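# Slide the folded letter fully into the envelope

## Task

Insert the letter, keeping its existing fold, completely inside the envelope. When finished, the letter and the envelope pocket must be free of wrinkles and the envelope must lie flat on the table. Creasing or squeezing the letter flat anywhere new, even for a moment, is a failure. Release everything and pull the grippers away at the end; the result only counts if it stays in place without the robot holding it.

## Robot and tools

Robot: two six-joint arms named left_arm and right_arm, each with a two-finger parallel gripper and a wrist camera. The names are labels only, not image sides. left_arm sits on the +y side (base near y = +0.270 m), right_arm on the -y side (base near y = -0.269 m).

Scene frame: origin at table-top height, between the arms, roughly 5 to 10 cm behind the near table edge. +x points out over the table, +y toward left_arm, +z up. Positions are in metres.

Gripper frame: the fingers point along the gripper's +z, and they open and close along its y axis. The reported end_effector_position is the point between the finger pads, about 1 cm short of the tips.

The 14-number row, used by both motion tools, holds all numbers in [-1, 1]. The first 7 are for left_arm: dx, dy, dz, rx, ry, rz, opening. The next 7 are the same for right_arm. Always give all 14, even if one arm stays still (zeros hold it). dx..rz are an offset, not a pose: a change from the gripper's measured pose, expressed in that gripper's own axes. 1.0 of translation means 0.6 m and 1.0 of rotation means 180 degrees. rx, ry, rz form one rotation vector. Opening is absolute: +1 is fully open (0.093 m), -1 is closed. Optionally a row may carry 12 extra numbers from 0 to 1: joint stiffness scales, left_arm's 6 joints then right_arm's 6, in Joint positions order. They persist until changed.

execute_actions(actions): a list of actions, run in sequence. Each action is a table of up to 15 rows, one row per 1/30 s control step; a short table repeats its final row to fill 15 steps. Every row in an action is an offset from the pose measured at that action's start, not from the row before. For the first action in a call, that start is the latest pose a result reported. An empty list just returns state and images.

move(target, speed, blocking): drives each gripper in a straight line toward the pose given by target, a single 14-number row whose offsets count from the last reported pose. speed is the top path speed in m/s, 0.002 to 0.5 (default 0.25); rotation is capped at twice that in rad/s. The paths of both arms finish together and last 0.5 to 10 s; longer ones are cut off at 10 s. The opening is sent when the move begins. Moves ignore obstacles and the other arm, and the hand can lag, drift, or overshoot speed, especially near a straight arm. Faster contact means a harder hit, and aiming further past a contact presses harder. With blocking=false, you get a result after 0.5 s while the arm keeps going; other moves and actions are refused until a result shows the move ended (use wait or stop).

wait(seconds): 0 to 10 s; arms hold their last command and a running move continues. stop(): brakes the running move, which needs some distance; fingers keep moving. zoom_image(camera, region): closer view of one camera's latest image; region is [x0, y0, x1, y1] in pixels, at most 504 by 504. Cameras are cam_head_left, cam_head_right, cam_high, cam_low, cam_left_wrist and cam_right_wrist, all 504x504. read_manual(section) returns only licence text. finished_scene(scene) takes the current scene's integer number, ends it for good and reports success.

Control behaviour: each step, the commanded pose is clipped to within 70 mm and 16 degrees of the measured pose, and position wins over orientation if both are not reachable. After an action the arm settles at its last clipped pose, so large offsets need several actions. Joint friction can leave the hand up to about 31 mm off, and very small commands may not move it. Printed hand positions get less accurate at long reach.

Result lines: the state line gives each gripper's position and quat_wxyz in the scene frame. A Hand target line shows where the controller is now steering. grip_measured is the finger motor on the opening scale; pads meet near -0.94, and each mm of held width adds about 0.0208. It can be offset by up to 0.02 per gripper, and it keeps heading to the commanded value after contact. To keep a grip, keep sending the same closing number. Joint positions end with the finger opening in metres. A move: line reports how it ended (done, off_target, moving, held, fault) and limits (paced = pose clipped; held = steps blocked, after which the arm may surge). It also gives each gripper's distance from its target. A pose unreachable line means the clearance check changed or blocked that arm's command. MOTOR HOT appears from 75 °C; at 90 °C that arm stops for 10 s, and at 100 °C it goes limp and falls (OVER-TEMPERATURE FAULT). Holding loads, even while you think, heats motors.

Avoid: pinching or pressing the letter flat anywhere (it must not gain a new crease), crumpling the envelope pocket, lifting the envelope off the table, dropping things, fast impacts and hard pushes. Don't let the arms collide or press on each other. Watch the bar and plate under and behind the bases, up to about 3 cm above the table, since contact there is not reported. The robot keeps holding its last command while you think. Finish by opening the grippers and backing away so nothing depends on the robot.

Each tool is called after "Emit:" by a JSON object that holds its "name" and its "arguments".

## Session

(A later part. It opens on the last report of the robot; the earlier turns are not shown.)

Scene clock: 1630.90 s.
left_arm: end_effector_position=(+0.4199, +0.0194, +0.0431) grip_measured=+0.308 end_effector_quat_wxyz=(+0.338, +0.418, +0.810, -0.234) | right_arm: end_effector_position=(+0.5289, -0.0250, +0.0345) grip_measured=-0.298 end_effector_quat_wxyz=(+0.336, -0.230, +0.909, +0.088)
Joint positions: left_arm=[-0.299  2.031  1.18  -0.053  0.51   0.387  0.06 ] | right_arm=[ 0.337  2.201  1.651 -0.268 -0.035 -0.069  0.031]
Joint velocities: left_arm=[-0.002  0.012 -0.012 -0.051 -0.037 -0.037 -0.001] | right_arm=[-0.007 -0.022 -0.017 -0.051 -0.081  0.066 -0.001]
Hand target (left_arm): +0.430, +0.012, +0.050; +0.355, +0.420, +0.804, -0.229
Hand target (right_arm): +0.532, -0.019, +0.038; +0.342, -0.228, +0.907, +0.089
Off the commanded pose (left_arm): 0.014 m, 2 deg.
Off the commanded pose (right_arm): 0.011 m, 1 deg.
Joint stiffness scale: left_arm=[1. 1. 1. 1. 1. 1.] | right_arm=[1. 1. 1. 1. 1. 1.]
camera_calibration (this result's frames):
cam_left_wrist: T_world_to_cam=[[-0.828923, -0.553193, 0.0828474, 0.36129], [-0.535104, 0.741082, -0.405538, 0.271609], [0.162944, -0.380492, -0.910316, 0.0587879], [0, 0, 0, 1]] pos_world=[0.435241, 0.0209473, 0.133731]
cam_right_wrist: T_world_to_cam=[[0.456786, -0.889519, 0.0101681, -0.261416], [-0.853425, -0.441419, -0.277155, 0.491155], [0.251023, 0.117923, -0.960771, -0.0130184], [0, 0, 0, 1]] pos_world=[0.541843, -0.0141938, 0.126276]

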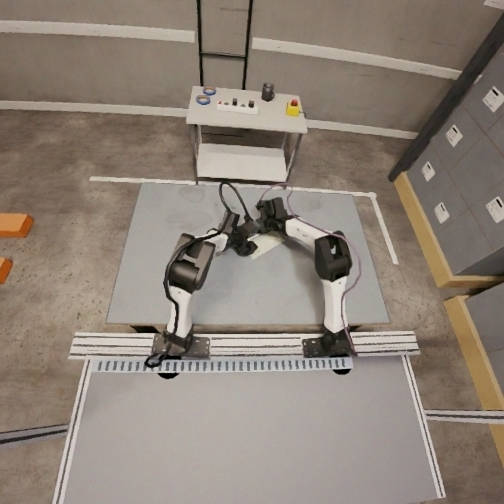

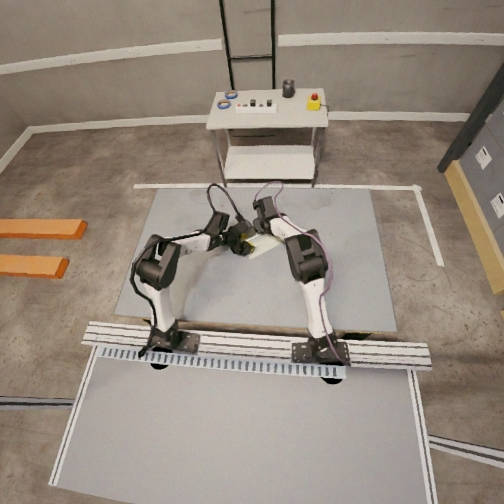

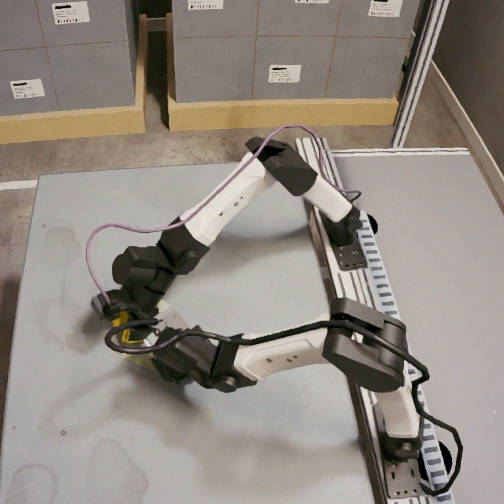

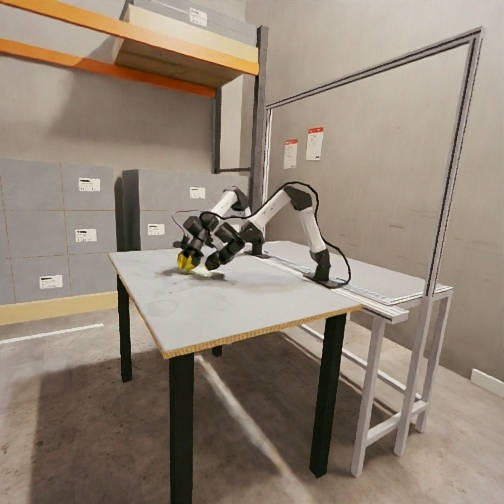

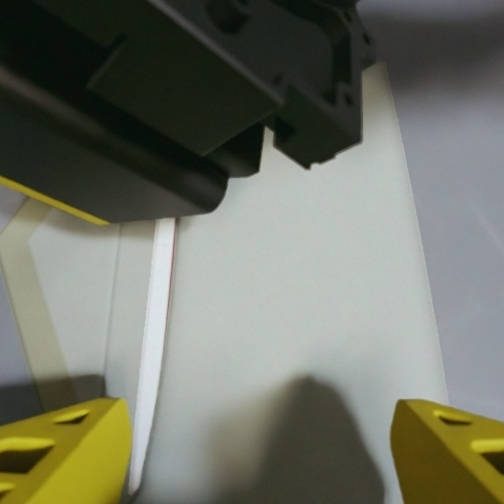

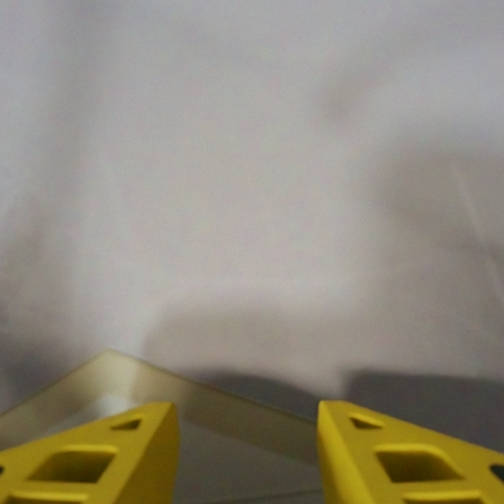

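Emit:
{"name": "execute_actions", "arguments": {"actions": [[[-0.0203,0.0067,0.0071,-0.0057,-0.0084,0.0062,0.31,0.0056,0,0,0,0.0045,0,-0.3,1,1,1,1,1,1,1,1,1,0.7,1,1],[-0.0189,0.0069,0.0083,-0.0057,-0.0084,0.0062,0.31,0.0112,0,-0.0002,0,0.0089,0,-0.3],[-0.0175,0.007,0.0096,-0.0057,-0.0084,0.0062,0.31,0.0168,0,-0.0004,0,0.0134,0,-0.3],[-0.0161,0.0072,0.0108,-0.0057,-0.0084,0.0062,0.31,0.0225,0,-0.0006,0,0.0178,0,-0.3],[-0.0147,0.0074,0.0121,-0.0057,-0.0084,0.0062,0.31,0.0281,0,-0.001,0,0.0223,0,-0.3],[-0.0133,0.0076,0.0134,-0.0057,-0.0084,0.0062,0.31,0.0337,0,-0.0014,0,0.0267,0,-0.3],[-0.0119,0.0078,0.0146,-0.0057,-0.0084,0.0062,0.31,0.0393,0,-0.0019,0,0.0312,0,-0.3],[-0.0105,0.0079,0.0159,-0.0057,-0.0084,0.0062,0.31,0.0449,0,-0.0025,0,0.0356,0,-0.3],[-0.0091,0.0081,0.0171,-0.0057,-0.0084,0.0062,0.31,0.0505,0,-0.0032,0,0.0401,0,-0.3],[-0.0077,0.0083,0.0184,-0.0057,-0.0084,0.0062,0.31,0.0561,0,-0.004,0,0.0445,0,-0.3],[-0.0063,0.0085,0.0197,-0.0057,-0.0084,0.0062,0.31,0.0617,0,-0.0048,0,0.049,0,-0.3],[-0.0049,0.0087,0.0209,-0.0057,-0.0084,0.0062,0.31,0.0674,0,-0.0057,0,0.0534,0,-0.3],[-0.0035,0.0088,0.0222,-0.0057,-0.0084,0.0062,0.31,0.073,0,-0.0067,0,0.0579,0,-0.3],[-0.0021,0.009,0.0234,-0.0057,-0.0084,0.0062,0.31,0.0786,0,-0.0078,0,0.0623,0,-0.3],[-0.0007,0.0092,0.0247,-0.0057,-0.0084,0.0062,0.31,0.0842,0,-0.0089,0,0.0668,0,-0.3]]]}}

Emit:
{"name": "wait", "arguments": {"seconds": 0.5}}

Scene clock: 1692.00 s.
left_arm: end_effector_position=(+0.4246, +0.0176, +0.0356) grip_measured=+0.308 end_effector_quat_wxyz=(+0.344, +0.418, +0.808, -0.233) | right_arm: end_effector_position=(+0.5093, -0.0336, +0.0182) grip_measured=-0.298 end_effector_quat_wxyz=(+0.284, -0.234, +0.926, +0.079)
Joint positions: left_arm=[-0.299  2.06   1.18  -0.012  0.51   0.387  0.06 ] | right_arm=[ 0.337  2.201  1.651 -0.379 -0.034 -0.069  0.031]
Joint velocities: left_arm=[-0.022  0.076 -0.002  0.051 -0.037 -0.037 -0.   ] | right_arm=[ 0.022 -0.007  0.022 -0.022 -0.007 -0.007  0.001]
Hand target (left_arm): +0.430, +0.013, +0.033; +0.354, +0.420, +0.804, -0.229
Hand target (right_arm): +0.492, -0.044, +0.006; +0.240, -0.237, +0.939, +0.065
Off the commanded pose (left_arm): 0.008 m, 1 deg.
Off the commanded pose (right_arm): 0.024 m, 6 deg.
Joint stiffness scale: left_arm=[1. 1. 1. 1. 1. 1.] | right_arm=[1.  1.  1.  0.7 1.  1. ]
camera_calibration (this result's frames):
cam_left_wrist: T_world_to_cam=[[-0.829855, -0.552826, 0.0756562, 0.36543], [-0.530288, 0.739205, -0.415176, 0.270771], [0.173594, -0.384655, -0.90659, 0.0459383], [0, 0, 0, 1]] pos_world=[0.438866, 0.0195346, 0.126417]
cam_right_wrist: T_world_to_cam=[[0.459771, -0.888023, 0.00506243, -0.261258], [-0.874841, -0.45391, -0.16917, 0.474666], [0.152524, 0.0733503, -0.985574, 0.0263578], [0, 0, 0, 1]] pos_world=[0.531356, -0.0184813, 0.107599]

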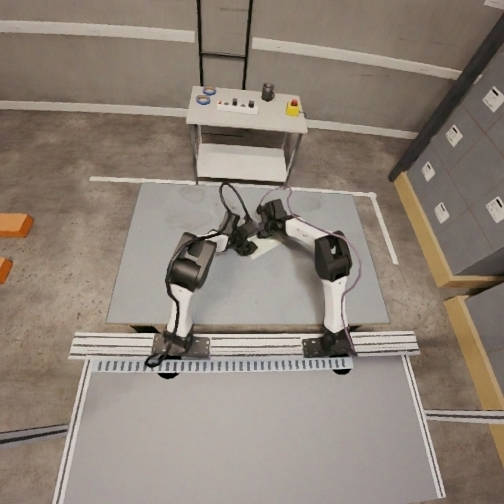

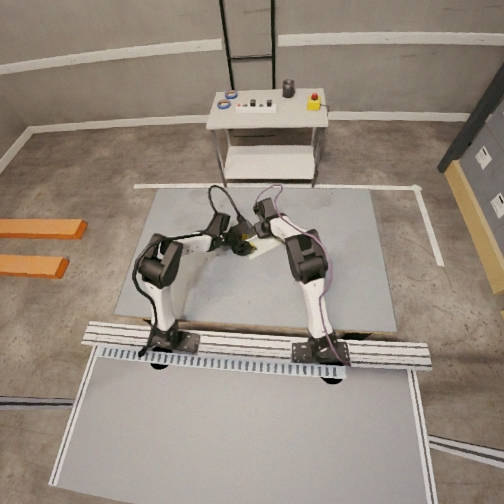

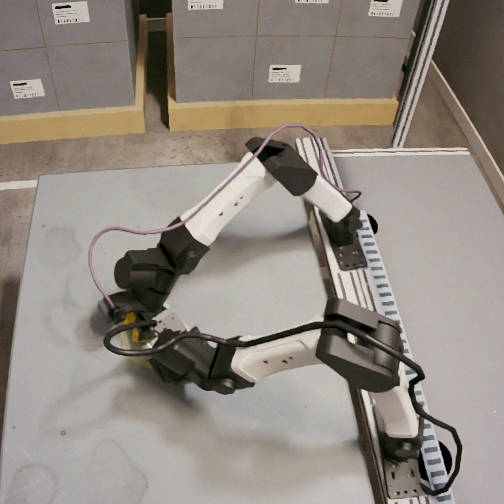

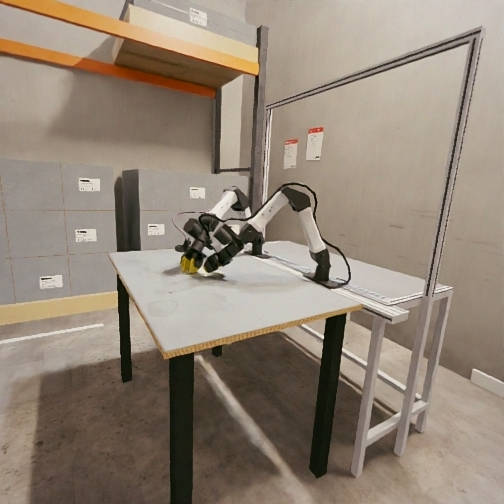

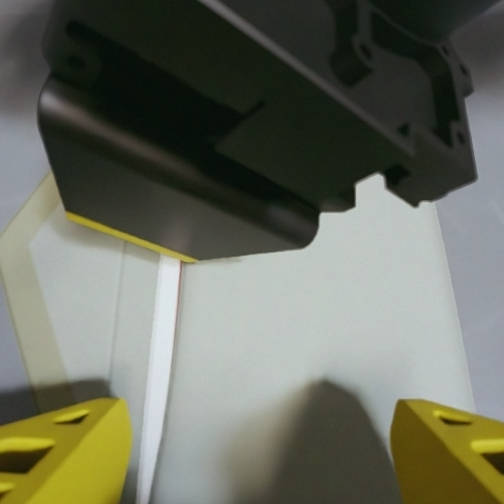

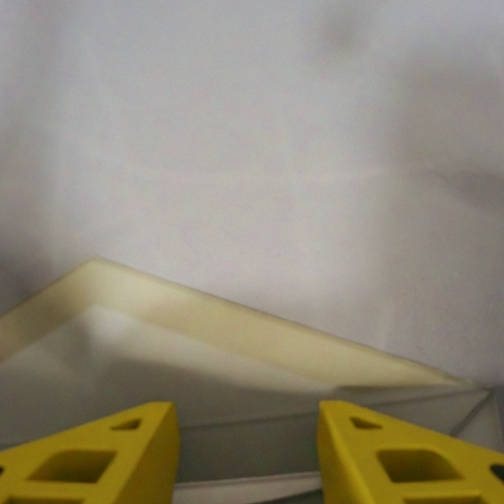

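Scene clock: 1692.50 s.
left_arm: end_effector_position=(+0.4266, +0.0168, +0.0355) grip_measured=+0.308 end_effector_quat_wxyz=(+0.348, +0.419, +0.806, -0.233) | right_arm: end_effector_position=(+0.5083, -0.0341, +0.0178) grip_measured=-0.298 end_effector_quat_wxyz=(+0.282, -0.234, +0.927, +0.078)
Joint positions: left_arm=[-0.299  2.065  1.18   0.004  0.51   0.387  0.06 ] | right_arm=[ 0.337  2.2    1.651 -0.385 -0.034 -0.069  0.031]
Joint velocities: left_arm=[ 0.002 -0.012 -0.002  0.066  0.007 -0.007 -0.   ] | right_arm=[ 0.007 -0.017 -0.002 -0.037  0.037 -0.022  0.001]
Hand target (left_arm): +0.430, +0.013, +0.034; +0.354, +0.420, +0.804, -0.229
Hand target (right_arm): +0.492, -0.044, +0.006; +0.240, -0.237, +0.939, +0.065
Off the commanded pose (left_arm): 0.006 m, 1 deg.
Off the commanded pose (right_arm): 0.023 m, 5 deg.
Joint stiffness scale: left_arm=[1. 1. 1. 1. 1. 1.] | right_arm=[1.  1.  1.  0.7 1.  1. ]
wait: 0.50 s; at rest by 0.20 s
camera_calibration (this result's frames):
cam_left_wrist: T_world_to_cam=[[-0.830556, -0.552549, 0.0697635, 0.367183], [-0.526264, 0.737637, -0.423012, 0.270982], [0.182275, -0.388049, -0.903435, 0.0414457], [0, 0, 0, 1]] pos_world=[0.44002, 0.0190838, 0.126456]
cam_right_wrist: T_world_to_cam=[[0.459709, -0.888055, 0.0051045, -0.261222], [-0.875617, -0.454214, -0.164266, 0.473829], [0.148196, 0.0710451, -0.986403, 0.0283142], [0, 0, 0, 1]] pos_world=[0.530783, -0.0187714, 0.107097]

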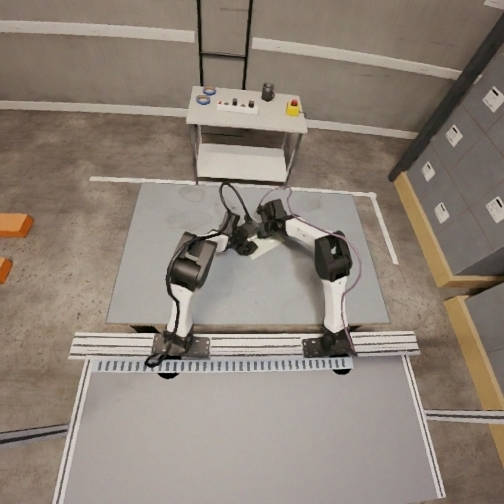

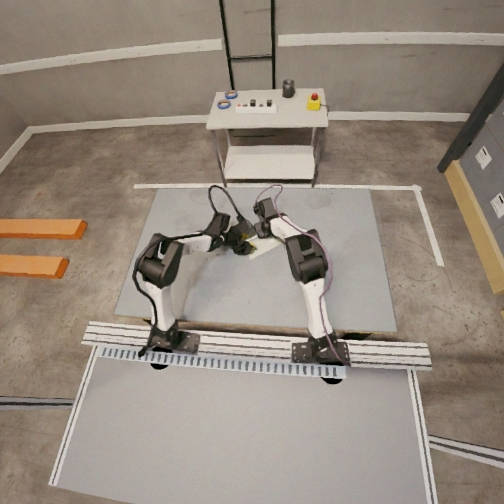

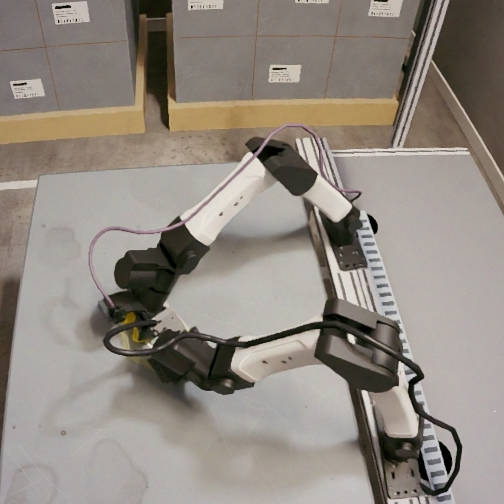

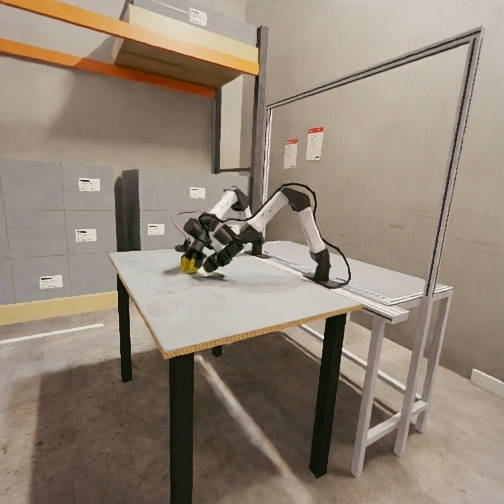

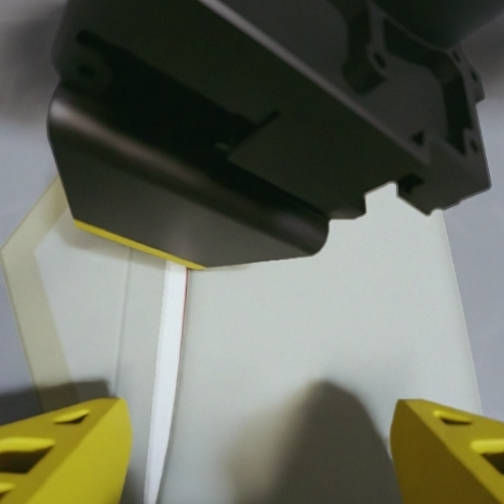

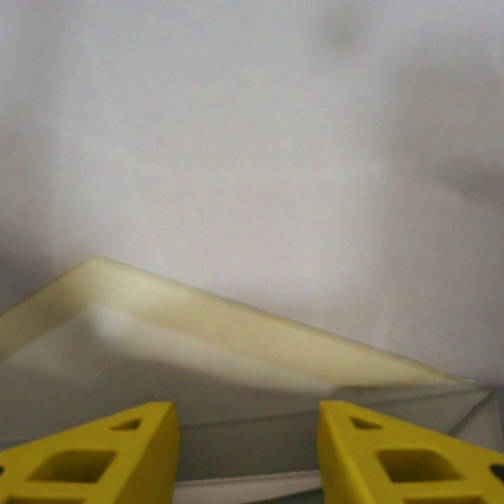

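Emit:
{"name": "execute_actions", "arguments": {"actions": [[[0.003,-0.0006,0.002,0.0007,0.001,-0.0007,0.29,0.046,0,-0.0026,0,0.0365,0,-0.3],[0.006,-0.0012,0.004,0.0014,0.002,-0.0014,0.27,0.046,0,-0.0026,0,0.0365,0,-0.3],[0.009,-0.0018,0.0064,0.0021,0.003,-0.0021,0.25,0.046,0,-0.0026,0,0.0365,0,-0.3],[0.012,-0.0024,0.0085,0.0028,0.004,-0.0028,0.23,0.046,0,-0.0026,0,0.0365,0,-0.3],[0.014,-0.0028,0.01,0.0034,0.005,-0.0033,0.21,0.046,0,-0.0026,0,0.0365,0,-0.3],[0.016,-0.0032,0.0116,0.0039,0.0057,-0.0038,0.21,0.046,0,-0.0026,0,0.0365,0,-0.3],[0.018,-0.0036,0.013,0.0044,0.0064,-0.0042,0.21,0.046,0,-0.0026,0,0.0365,0,-0.3],[0.02,-0.004,0.0145,0.0048,0.007,-0.0047,0.21,0.046,0,-0.0026,0,0.0365,0,-0.3]]]}}

Scene clock: 1699.40 s.
left_arm: end_effector_position=(+0.4256, +0.0172, +0.0282) grip_measured=+0.212 end_effector_quat_wxyz=(+0.341, +0.418, +0.809, -0.233) | right_arm: end_effector_position=(+0.5080, -0.0342, +0.0176) grip_measured=-0.298 end_effector_quat_wxyz=(+0.281, -0.234, +0.927, +0.078)
Joint positions: left_arm=[-0.299  2.081  1.18   0.004  0.51   0.387  0.055] | right_arm=[ 0.337  2.2    1.651 -0.387 -0.034 -0.069  0.031]
Joint velocities: left_arm=[-0.012 -0.007  0.007 -0.037 -0.022 -0.081  0.001] | right_arm=[-0.017  0.012 -0.007 -0.007 -0.037  0.037 -0.   ]
Hand target (left_arm): +0.423, +0.016, +0.021; +0.334, +0.418, +0.811, -0.237
Hand target (right_arm): +0.488, -0.045, +0.004; +0.230, -0.238, +0.941, +0.066
Off the commanded pose (left_arm): 0.008 m, 1 deg.
Off the commanded pose (right_arm): 0.027 m, 6 deg.
Joint stiffness scale: left_arm=[1. 1. 1. 1. 1. 1.] | right_arm=[1.  1.  1.  0.7 1.  1. ]
camera_calibration (this result's frames):
cam_left_wrist: T_world_to_cam=[[-0.829498, -0.552967, 0.0784906, 0.366389], [-0.532198, 0.73995, -0.411387, 0.269233], [0.169404, -0.383017, -0.908075, 0.0407112], [0, 0, 0, 1]] pos_world=[0.440307, 0.0189751, 0.118969]
cam_right_wrist: T_world_to_cam=[[0.459758, -0.88803, 0.00499937, -0.261216], [-0.875881, -0.454382, -0.162388, 0.473504], [0.146477, 0.0702803, -0.986714, 0.0289761], [0, 0, 0, 1]] pos_world=[0.530585, -0.0188525, 0.106789]

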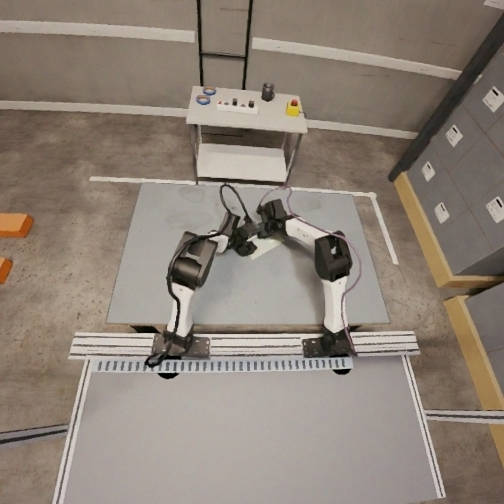

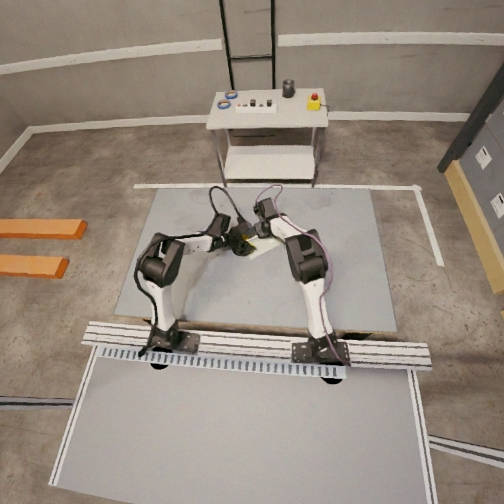

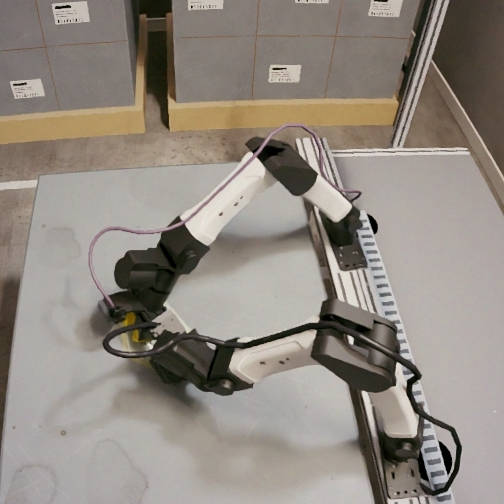

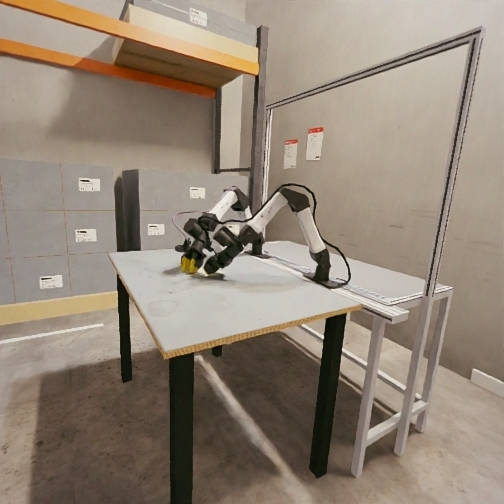

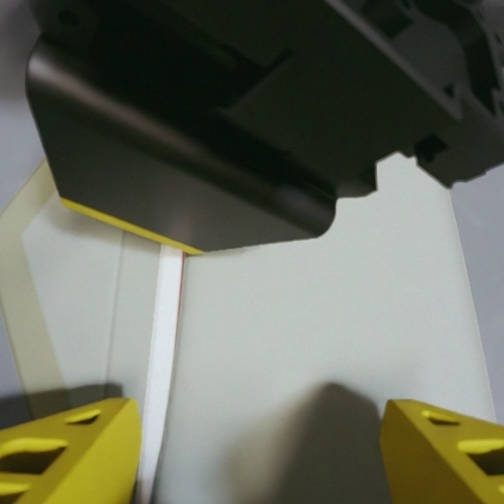

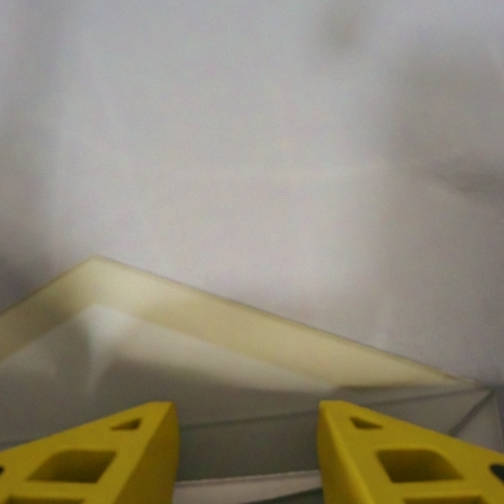

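Emit:
{"name": "execute_actions", "arguments": {"actions": [[[0.012,-0.0024,0.0085,0.0028,0.004,-0.0028,0.23,0.046,0,-0.0026,0,0.0365,0,-0.3],[0.014,-0.0028,0.01,0.0034,0.005,-0.0033,0.25,0.046,0,-0.0026,0,0.0365,0,-0.3],[0.016,-0.0032,0.0116,0.0039,0.0057,-0.0038,0.26,0.046,0,-0.0026,0,0.0365,0,-0.3],[0.018,-0.0036,0.013,0.0044,0.0064,-0.0042,0.26,0.046,0,-0.0026,0,0.0365,0,-0.3],[0.02,-0.004,0.0145,0.0048,0.007,-0.0047,0.26,0.046,0,-0.0026,0,0.0365,0,-0.3],[0.022,-0.0044,0.016,0.0053,0.0078,-0.0052,0.26,0.046,0,-0.0026,0,0.0365,0,-0.3],[0.024,-0.0048,0.0174,0.0058,0.0085,-0.0056,0.26,0.046,0,-0.0026,0,0.0365,0,-0.3],[0.026,-0.0052,0.0188,0.0063,0.0092,-0.0061,0.26,0.046,0,-0.0026,0,0.0365,0,-0.3],[0.028,-0.0056,0.0203,0.0068,0.0099,-0.0066,0.26,0.046,0,-0.0026,0,0.0365,0,-0.3],[0.03,-0.006,0.0217,0.0073,0.0106,-0.007,0.26,0.046,0,-0.0026,0,0.0365,0,-0.3],[0.032,-0.0064,0.023,0.0078,0.0113,-0.0075,0.26,0.046,0,-0.0026,0,0.0365,0,-0.3]]]}}

Scene clock: 1708.90 s.
left_arm: end_effector_position=(+0.4247, +0.0173, +0.0195) grip_measured=+0.258 end_effector_quat_wxyz=(+0.334, +0.418, +0.812, -0.235) | right_arm: end_effector_position=(+0.5080, -0.0342, +0.0176) grip_measured=-0.298 end_effector_quat_wxyz=(+0.281, -0.234, +0.927, +0.078)
Joint positions: left_arm=[-0.299  2.101  1.18   0.009  0.511  0.388  0.058] | right_arm=[ 0.337  2.2    1.651 -0.387 -0.034 -0.069  0.031]
Joint velocities: left_arm=[ 0.007  0.012 -0.017  0.051 -0.037  0.037 -0.   ] | right_arm=[-0.027 -0.007  0.012 -0.051 -0.037 -0.007 -0.   ]
Hand target (left_arm): +0.419, +0.016, +0.005; +0.319, +0.417, +0.817, -0.240
Hand target (right_arm): +0.488, -0.045, +0.004; +0.229, -0.238, +0.942, +0.066
Off the commanded pose (left_arm): 0.015 m, 2 deg.
Off the commanded pose (right_arm): 0.028 m, 7 deg.
Joint stiffness scale: left_arm=[1. 1. 1. 1. 1. 1.] | right_arm=[1.  1.  1.  0.7 1.  1. ]
camera_calibration (this result's frames):
cam_left_wrist: T_world_to_cam=[[-0.828956, -0.552334, 0.088087, 0.365921], [-0.537258, 0.742539, -0.399986, 0.266902], [0.155518, -0.378896, -0.912278, 0.0389072], [0, 0, 0, 1]] pos_world=[0.440677, 0.0186673, 0.110019]
cam_right_wrist: T_world_to_cam=[[0.459758, -0.88803, 0.00499937, -0.261216], [-0.875881, -0.454382, -0.162388, 0.473504], [0.146477, 0.0702803, -0.986714, 0.0289761], [0, 0, 0, 1]] pos_world=[0.530585, -0.0188525, 0.106789]

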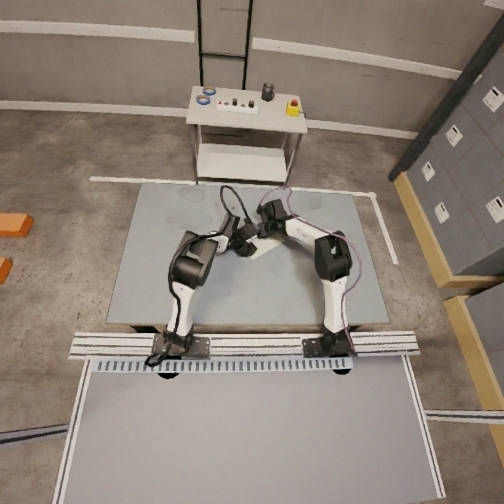

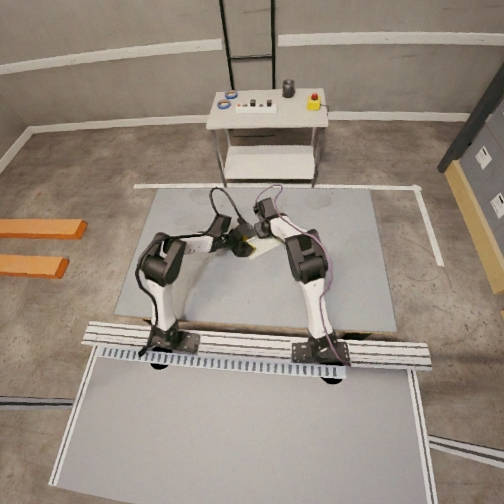

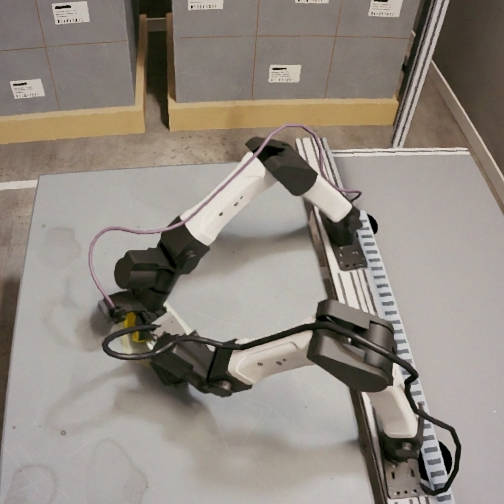

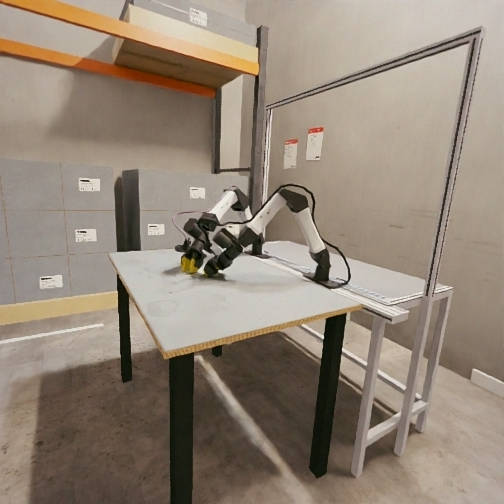

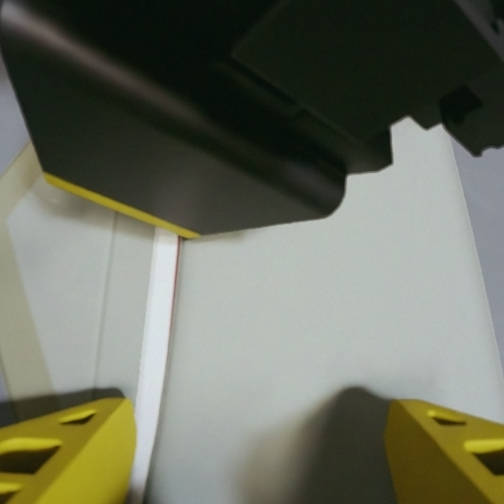

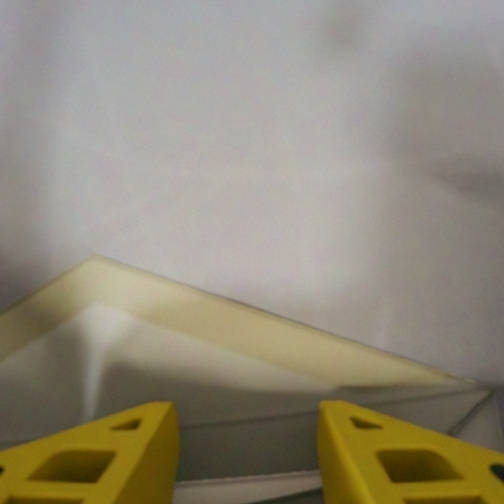

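Emit:
{"name": "execute_actions", "arguments": {"actions": [[[0.02,-0.004,0.0145,0.0048,0.007,-0.0047,0.25,0.046,0,-0.0026,0,0.0365,0,-0.3],[0.02,-0.004,0.0145,0.0048,0.007,-0.0047,0.24,0.046,0,-0.0026,0,0.0365,0,-0.3],[0.02,-0.004,0.0145,0.0048,0.007,-0.0047,0.23,0.046,0,-0.0026,0,0.0365,0,-0.3],[0.02,-0.004,0.0145,0.0048,0.007,-0.0047,0.22,0.046,0,-0.0026,0,0.0365,0,-0.3],[0.02,-0.004,0.0145,0.0048,0.007,-0.0047,0.21,0.046,0,-0.0026,0,0.0365,0,-0.3],[0.02,-0.004,0.0145,0.0048,0.007,-0.0047,0.2,0.046,0,-0.0026,0,0.0365,0,-0.3],[0.02,-0.004,0.0145,0.0048,0.007,-0.0047,0.19,0.046,0,-0.0026,0,0.0365,0,-0.3],[0.02,-0.004,0.0145,0.0048,0.007,-0.0047,0.18,0.046,0,-0.0026,0,0.0365,0,-0.3],[0.02,-0.004,0.0145,0.0048,0.007,-0.0047,0.17,0.046,0,-0.0026,0,0.0365,0,-0.3],[0.02,-0.004,0.0145,0.0048,0.007,-0.0047,0.16,0.046,0,-0.0026,0,0.0365,0,-0.3],[0.02,-0.004,0.0145,0.0048,0.007,-0.0047,0.15,0.046,0,-0.0026,0,0.0365,0,-0.3],[0.02,-0.004,0.0145,0.0048,0.007,-0.0047,0.14,0.046,0,-0.0026,0,0.0365,0,-0.3],[0.02,-0.004,0.0145,0.0048,0.007,-0.0047,0.13,0.046,0,-0.0026,0,0.0365,0,-0.3],[0.02,-0.004,0.0145,0.0048,0.007,-0.0047,0.12,0.046,0,-0.0026,0,0.0365,0,-0.3]]]}}

Scene clock: 1717.07 s.
left_arm: end_effector_position=(+0.4248, +0.0173, +0.0196) grip_measured=+0.123 end_effector_quat_wxyz=(+0.335, +0.418, +0.811, -0.235) | right_arm: end_effector_position=(+0.5079, -0.0342, +0.0175) grip_measured=-0.298 end_effector_quat_wxyz=(+0.281, -0.234, +0.927, +0.078)
Joint positions: left_arm=[-0.299  2.101  1.18   0.009  0.511  0.388  0.051] | right_arm=[ 0.337  2.2    1.651 -0.387 -0.034 -0.069  0.031]
Joint velocities: left_arm=[-0.012  0.007 -0.002 -0.051  0.022  0.051 -0.   ] | right_arm=[-0.002 -0.007  0.012  0.051 -0.022 -0.022  0.   ]
Hand target (left_arm): +0.420, +0.017, +0.005; +0.321, +0.417, +0.817, -0.239
Hand target (right_arm): +0.488, -0.045, +0.004; +0.229, -0.238, +0.942, +0.066
Off the commanded pose (left_arm): 0.015 m, 2 deg.
Off the commanded pose (right_arm): 0.028 m, 7 deg.
Joint stiffness scale: left_arm=[1. 1. 1. 1. 1. 1.] | right_arm=[1.  1.  1.  0.7 1.  1. ]
camera_calibration (this result's frames):
cam_left_wrist: T_world_to_cam=[[-0.829018, -0.552309, 0.0876512, 0.36602], [-0.536974, 0.742428, -0.400574, 0.266938], [0.156166, -0.37915, -0.912062, 0.038695], [0, 0, 0, 1]] pos_world=[0.440733, 0.0186456, 0.110138]
cam_right_wrist: T_world_to_cam=[[0.459768, -0.888025, 0.00497834, -0.261215], [-0.875933, -0.454415, -0.162012, 0.473439], [0.146133, 0.0701273, -0.986776, 0.0291084], [0, 0, 0, 1]] pos_world=[0.530545, -0.0188687, 0.106727]

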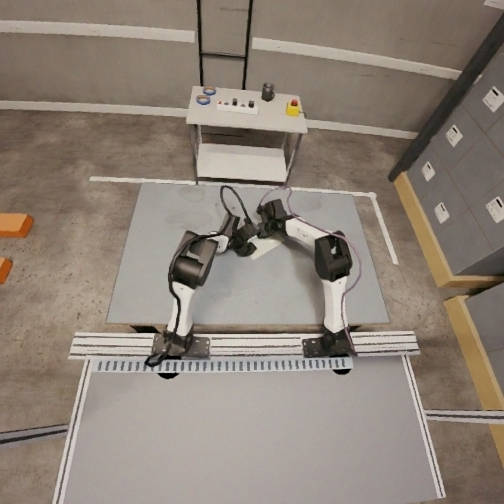

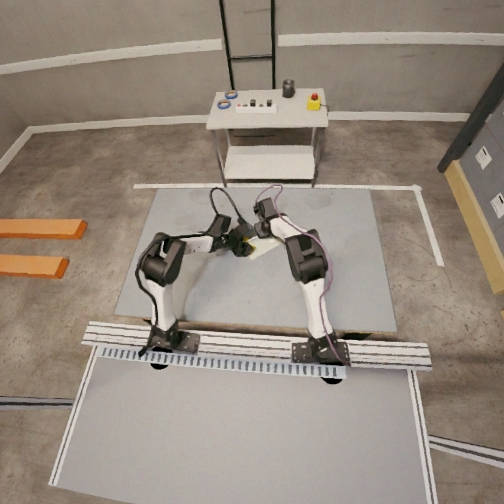

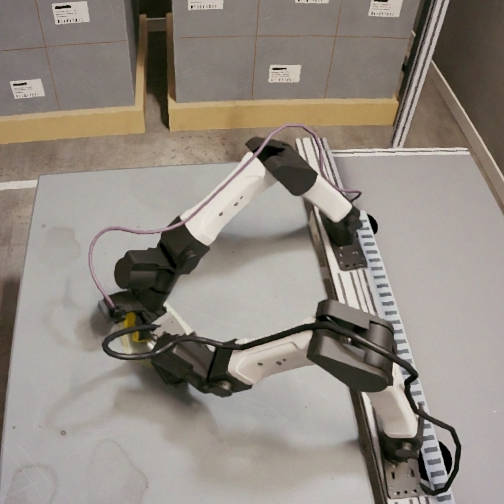

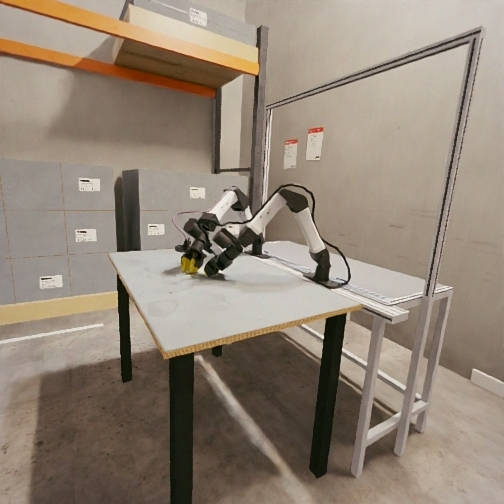

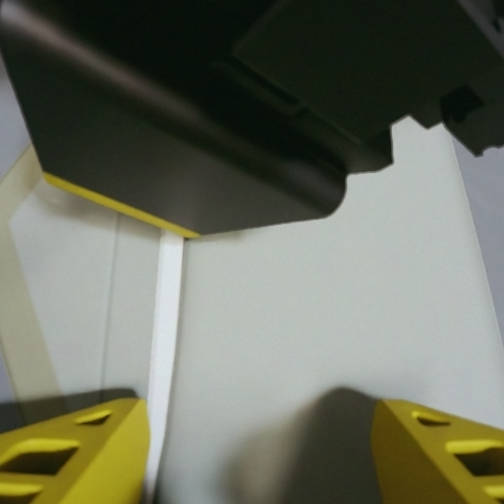

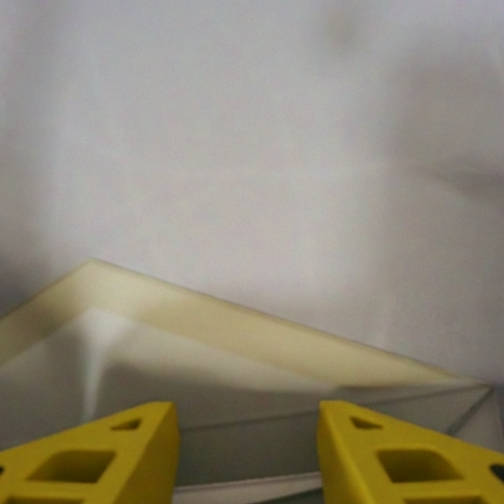

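Emit:
{"name": "execute_actions", "arguments": {"actions": [[[0.016,-0.0032,0.0116,0.0039,0.0057,-0.0038,0.11,0.046,0,-0.0026,0,0.0365,0,-0.3],[0.016,-0.0032,0.0116,0.0039,0.0057,-0.0038,0.10,0.046,0,-0.0026,0,0.0365,0,-0.3],[0.016,-0.0032,0.0116,0.0039,0.0057,-0.0038,0.09,0.046,0,-0.0026,0,0.0365,0,-0.3],[0.016,-0.0032,0.0116,0.0039,0.0057,-0.0038,0.08,0.046,0,-0.0026,0,0.0365,0,-0.3],[0.016,-0.0032,0.0116,0.0039,0.0057,-0.0038,0.07,0.046,0,-0.0026,0,0.0365,0,-0.3],[0.016,-0.0032,0.0116,0.0039,0.0057,-0.0038,0.06,0.046,0,-0.0026,0,0.0365,0,-0.3],[0.016,-0.0032,0.0116,0.0039,0.0057,-0.0038,0.05,0.046,0,-0.0026,0,0.0365,0,-0.3],[0.016,-0.0032,0.0116,0.0039,0.0057,-0.0038,0.04,0.046,0,-0.0026,0,0.0365,0,-0.3],[0.016,-0.0032,0.0116,0.0039,0.0057,-0.0038,0.03,0.046,0,-0.0026,0,0.0365,0,-0.3],[0.016,-0.0032,0.0116,0.0039,0.0057,-0.0038,0.02,0.046,0,-0.0026,0,0.0365,0,-0.3],[0.016,-0.0032,0.0116,0.0039,0.0057,-0.0038,0.01,0.046,0,-0.0026,0,0.0365,0,-0.3],[0.016,-0.0032,0.0116,0.0039,0.0057,-0.0038,0.0,0.046,0,-0.0026,0,0.0365,0,-0.3],[0.016,-0.0032,0.0116,0.0039,0.0057,-0.0038,-0.01,0.046,0,-0.0026,0,0.0365,0,-0.3],[0.016,-0.0032,0.0116,0.0039,0.0057,-0.0038,-0.02,0.046,0,-0.0026,0,0.0365,0,-0.3]]]}}

Scene clock: 1727.77 s.
left_arm: end_effector_position=(+0.4248, +0.0173, +0.0196) grip_measured=-0.017 end_effector_quat_wxyz=(+0.335, +0.418, +0.811, -0.235) | right_arm: end_effector_position=(+0.5079, -0.0342, +0.0175) grip_measured=-0.298 end_effector_quat_wxyz=(+0.281, -0.234, +0.927, +0.078)
Joint positions: left_arm=[-0.299  2.101  1.18   0.009  0.511  0.388  0.044] | right_arm=[ 0.337  2.2    1.651 -0.387 -0.034 -0.069  0.031]
Joint velocities: left_arm=[ 0.012 -0.002 -0.007  0.007  0.007  0.007 -0.001] | right_arm=[-0.007 -0.007 -0.017  0.022 -0.007 -0.037  0.001]
Hand target (left_arm): +0.421, +0.017, +0.008; +0.323, +0.417, +0.815, -0.238
Hand target (right_arm): +0.487, -0.045, +0.004; +0.229, -0.238, +0.942, +0.066
Off the commanded pose (left_arm): 0.012 m, 1 deg.
Off the commanded pose (right_arm): 0.028 m, 7 deg.
Joint stiffness scale: left_arm=[1. 1. 1. 1. 1. 1.] | right_arm=[1.  1.  1.  0.7 1.  1. ]
camera_calibration (this result's frames):
cam_left_wrist: T_world_to_cam=[[-0.829018, -0.552309, 0.0876512, 0.36602], [-0.536974, 0.742428, -0.400574, 0.266938], [0.156166, -0.37915, -0.912062, 0.038695], [0, 0, 0, 1]] pos_world=[0.440733, 0.0186456, 0.110138]
cam_right_wrist: T_world_to_cam=[[0.459768, -0.888025, 0.00497834, -0.261215], [-0.875933, -0.454415, -0.162012, 0.473439], [0.146133, 0.0701273, -0.986776, 0.0291084], [0, 0, 0, 1]] pos_world=[0.530545, -0.0188687, 0.106727]

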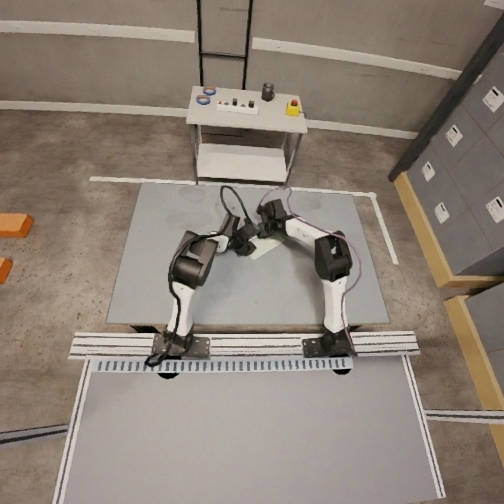

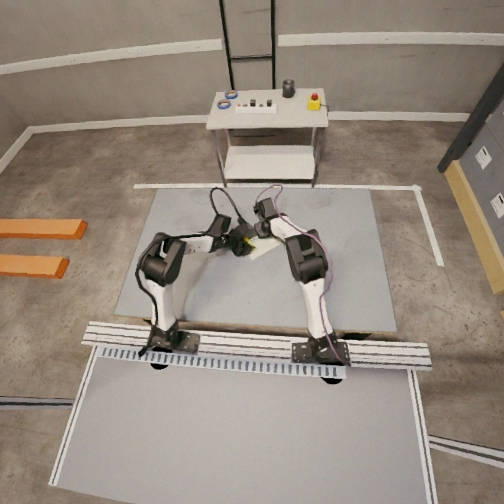

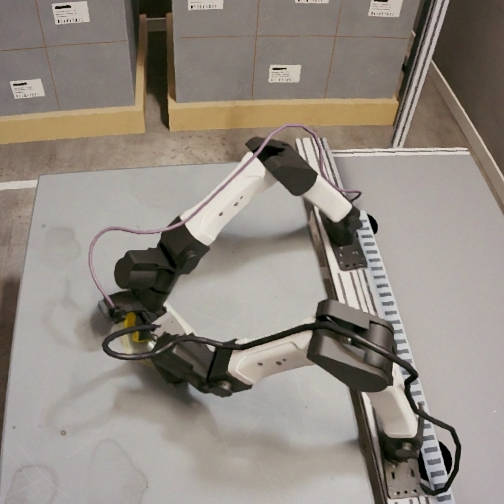

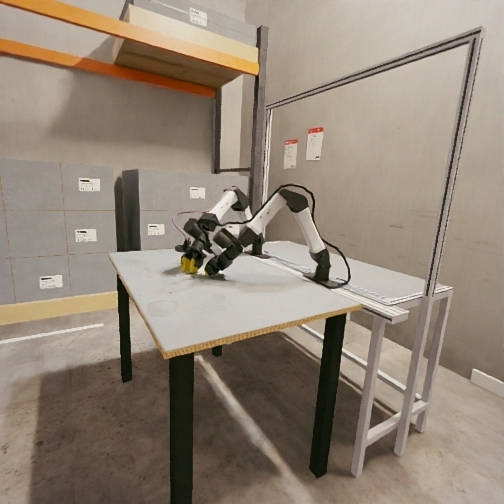

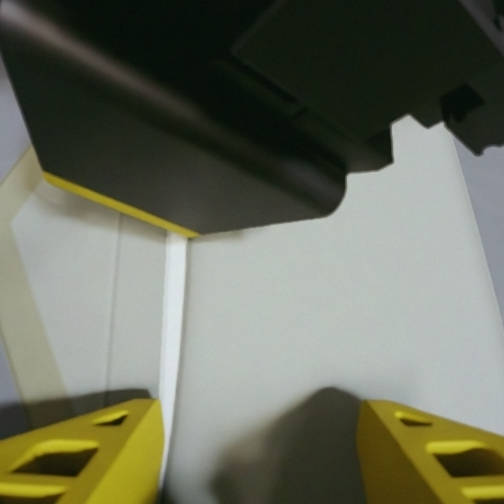

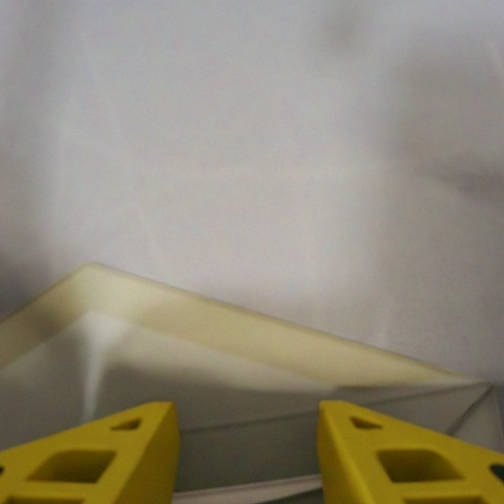

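Emit:
{"name": "execute_actions", "arguments": {"actions": [[[0.016,-0.0032,0.0116,0.0039,0.0057,-0.0038,-0.03,0.046,0,-0.0026,0,0.0365,0,-0.3],[0.016,-0.0032,0.0116,0.0039,0.0057,-0.0038,-0.04,0.046,0,-0.0026,0,0.0365,0,-0.3],[0.016,-0.0032,0.0116,0.0039,0.0057,-0.0038,-0.05,0.046,0,-0.0026,0,0.0365,0,-0.3],[0.016,-0.0032,0.0116,0.0039,0.0057,-0.0038,-0.06,0.046,0,-0.0026,0,0.0365,0,-0.3],[0.016,-0.0032,0.0116,0.0039,0.0057,-0.0038,-0.07,0.046,0,-0.0026,0,0.0365,0,-0.3],[0.016,-0.0032,0.0116,0.0039,0.0057,-0.0038,-0.08,0.046,0,-0.0026,0,0.0365,0,-0.3],[0.016,-0.0032,0.0116,0.0039,0.0057,-0.0038,-0.09,0.046,0,-0.0026,0,0.0365,0,-0.3],[0.016,-0.0032,0.0116,0.0039,0.0057,-0.0038,-0.10,0.046,0,-0.0026,0,0.0365,0,-0.3]]]}}

Scene clock: 1736.73 s.
left_arm: end_effector_position=(+0.4248, +0.0173, +0.0196) grip_measured=-0.098 end_effector_quat_wxyz=(+0.335, +0.418, +0.811, -0.235) | right_arm: end_effector_position=(+0.5079, -0.0342, +0.0175) grip_measured=-0.298 end_effector_quat_wxyz=(+0.281, -0.234, +0.927, +0.078)
Joint positions: left_arm=[-0.299  2.101  1.18   0.009  0.511  0.388  0.041] | right_arm=[ 0.337  2.2    1.651 -0.387 -0.034 -0.069  0.031]
Joint velocities: left_arm=[-0.012 -0.027  0.002 -0.007 -0.007 -0.007 -0.001] | right_arm=[-0.012  0.007 -0.027 -0.037 -0.007  0.081  0.001]
Hand target (left_arm): +0.421, +0.017, +0.008; +0.323, +0.417, +0.815, -0.238
Hand target (right_arm): +0.487, -0.045, +0.004; +0.229, -0.238, +0.942, +0.066
Off the commanded pose (left_arm): 0.012 m, 1 deg.
Off the commanded pose (right_arm): 0.028 m, 7 deg.
Joint stiffness scale: left_arm=[1. 1. 1. 1. 1. 1.] | right_arm=[1.  1.  1.  0.7 1.  1. ]
camera_calibration (this result's frames):
cam_left_wrist: T_world_to_cam=[[-0.829018, -0.552309, 0.0876512, 0.36602], [-0.536974, 0.742428, -0.400574, 0.266938], [0.156166, -0.37915, -0.912062, 0.038695], [0, 0, 0, 1]] pos_world=[0.440733, 0.0186456, 0.110138]
cam_right_wrist: T_world_to_cam=[[0.459768, -0.888025, 0.00497834, -0.261215], [-0.875933, -0.454415, -0.162012, 0.473439], [0.146133, 0.0701273, -0.986776, 0.0291084], [0, 0, 0, 1]] pos_world=[0.530545, -0.0188687, 0.106727]

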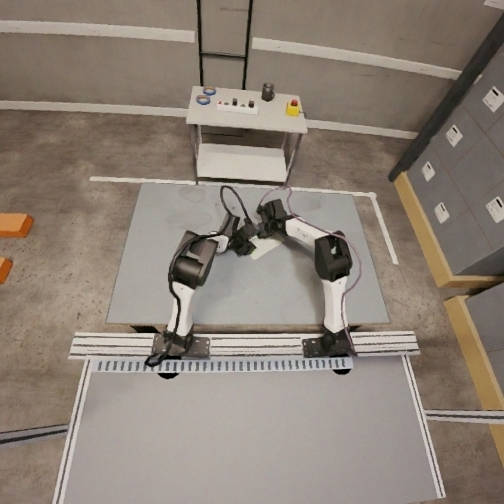

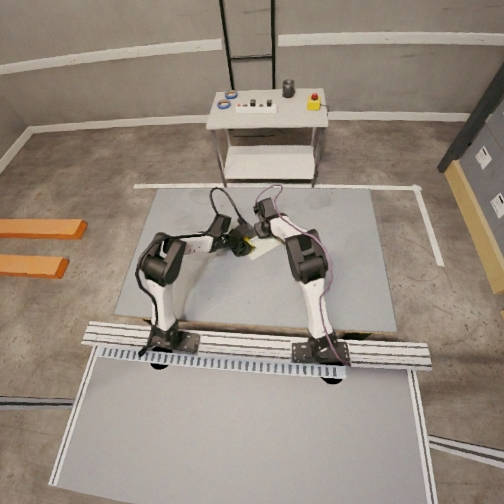

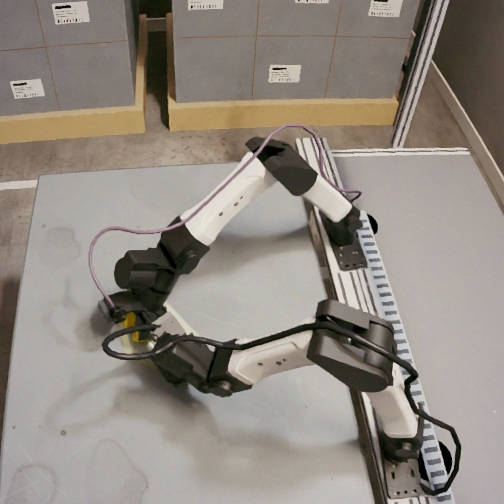

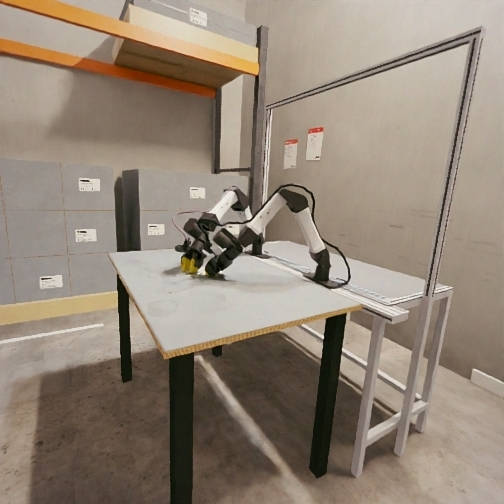

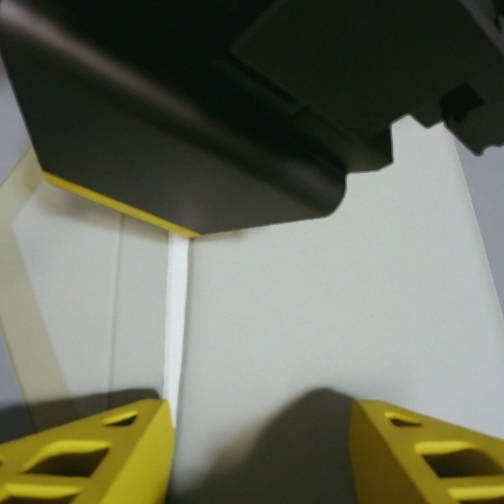

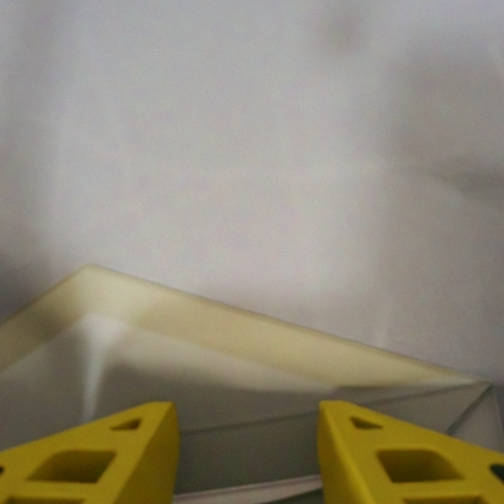

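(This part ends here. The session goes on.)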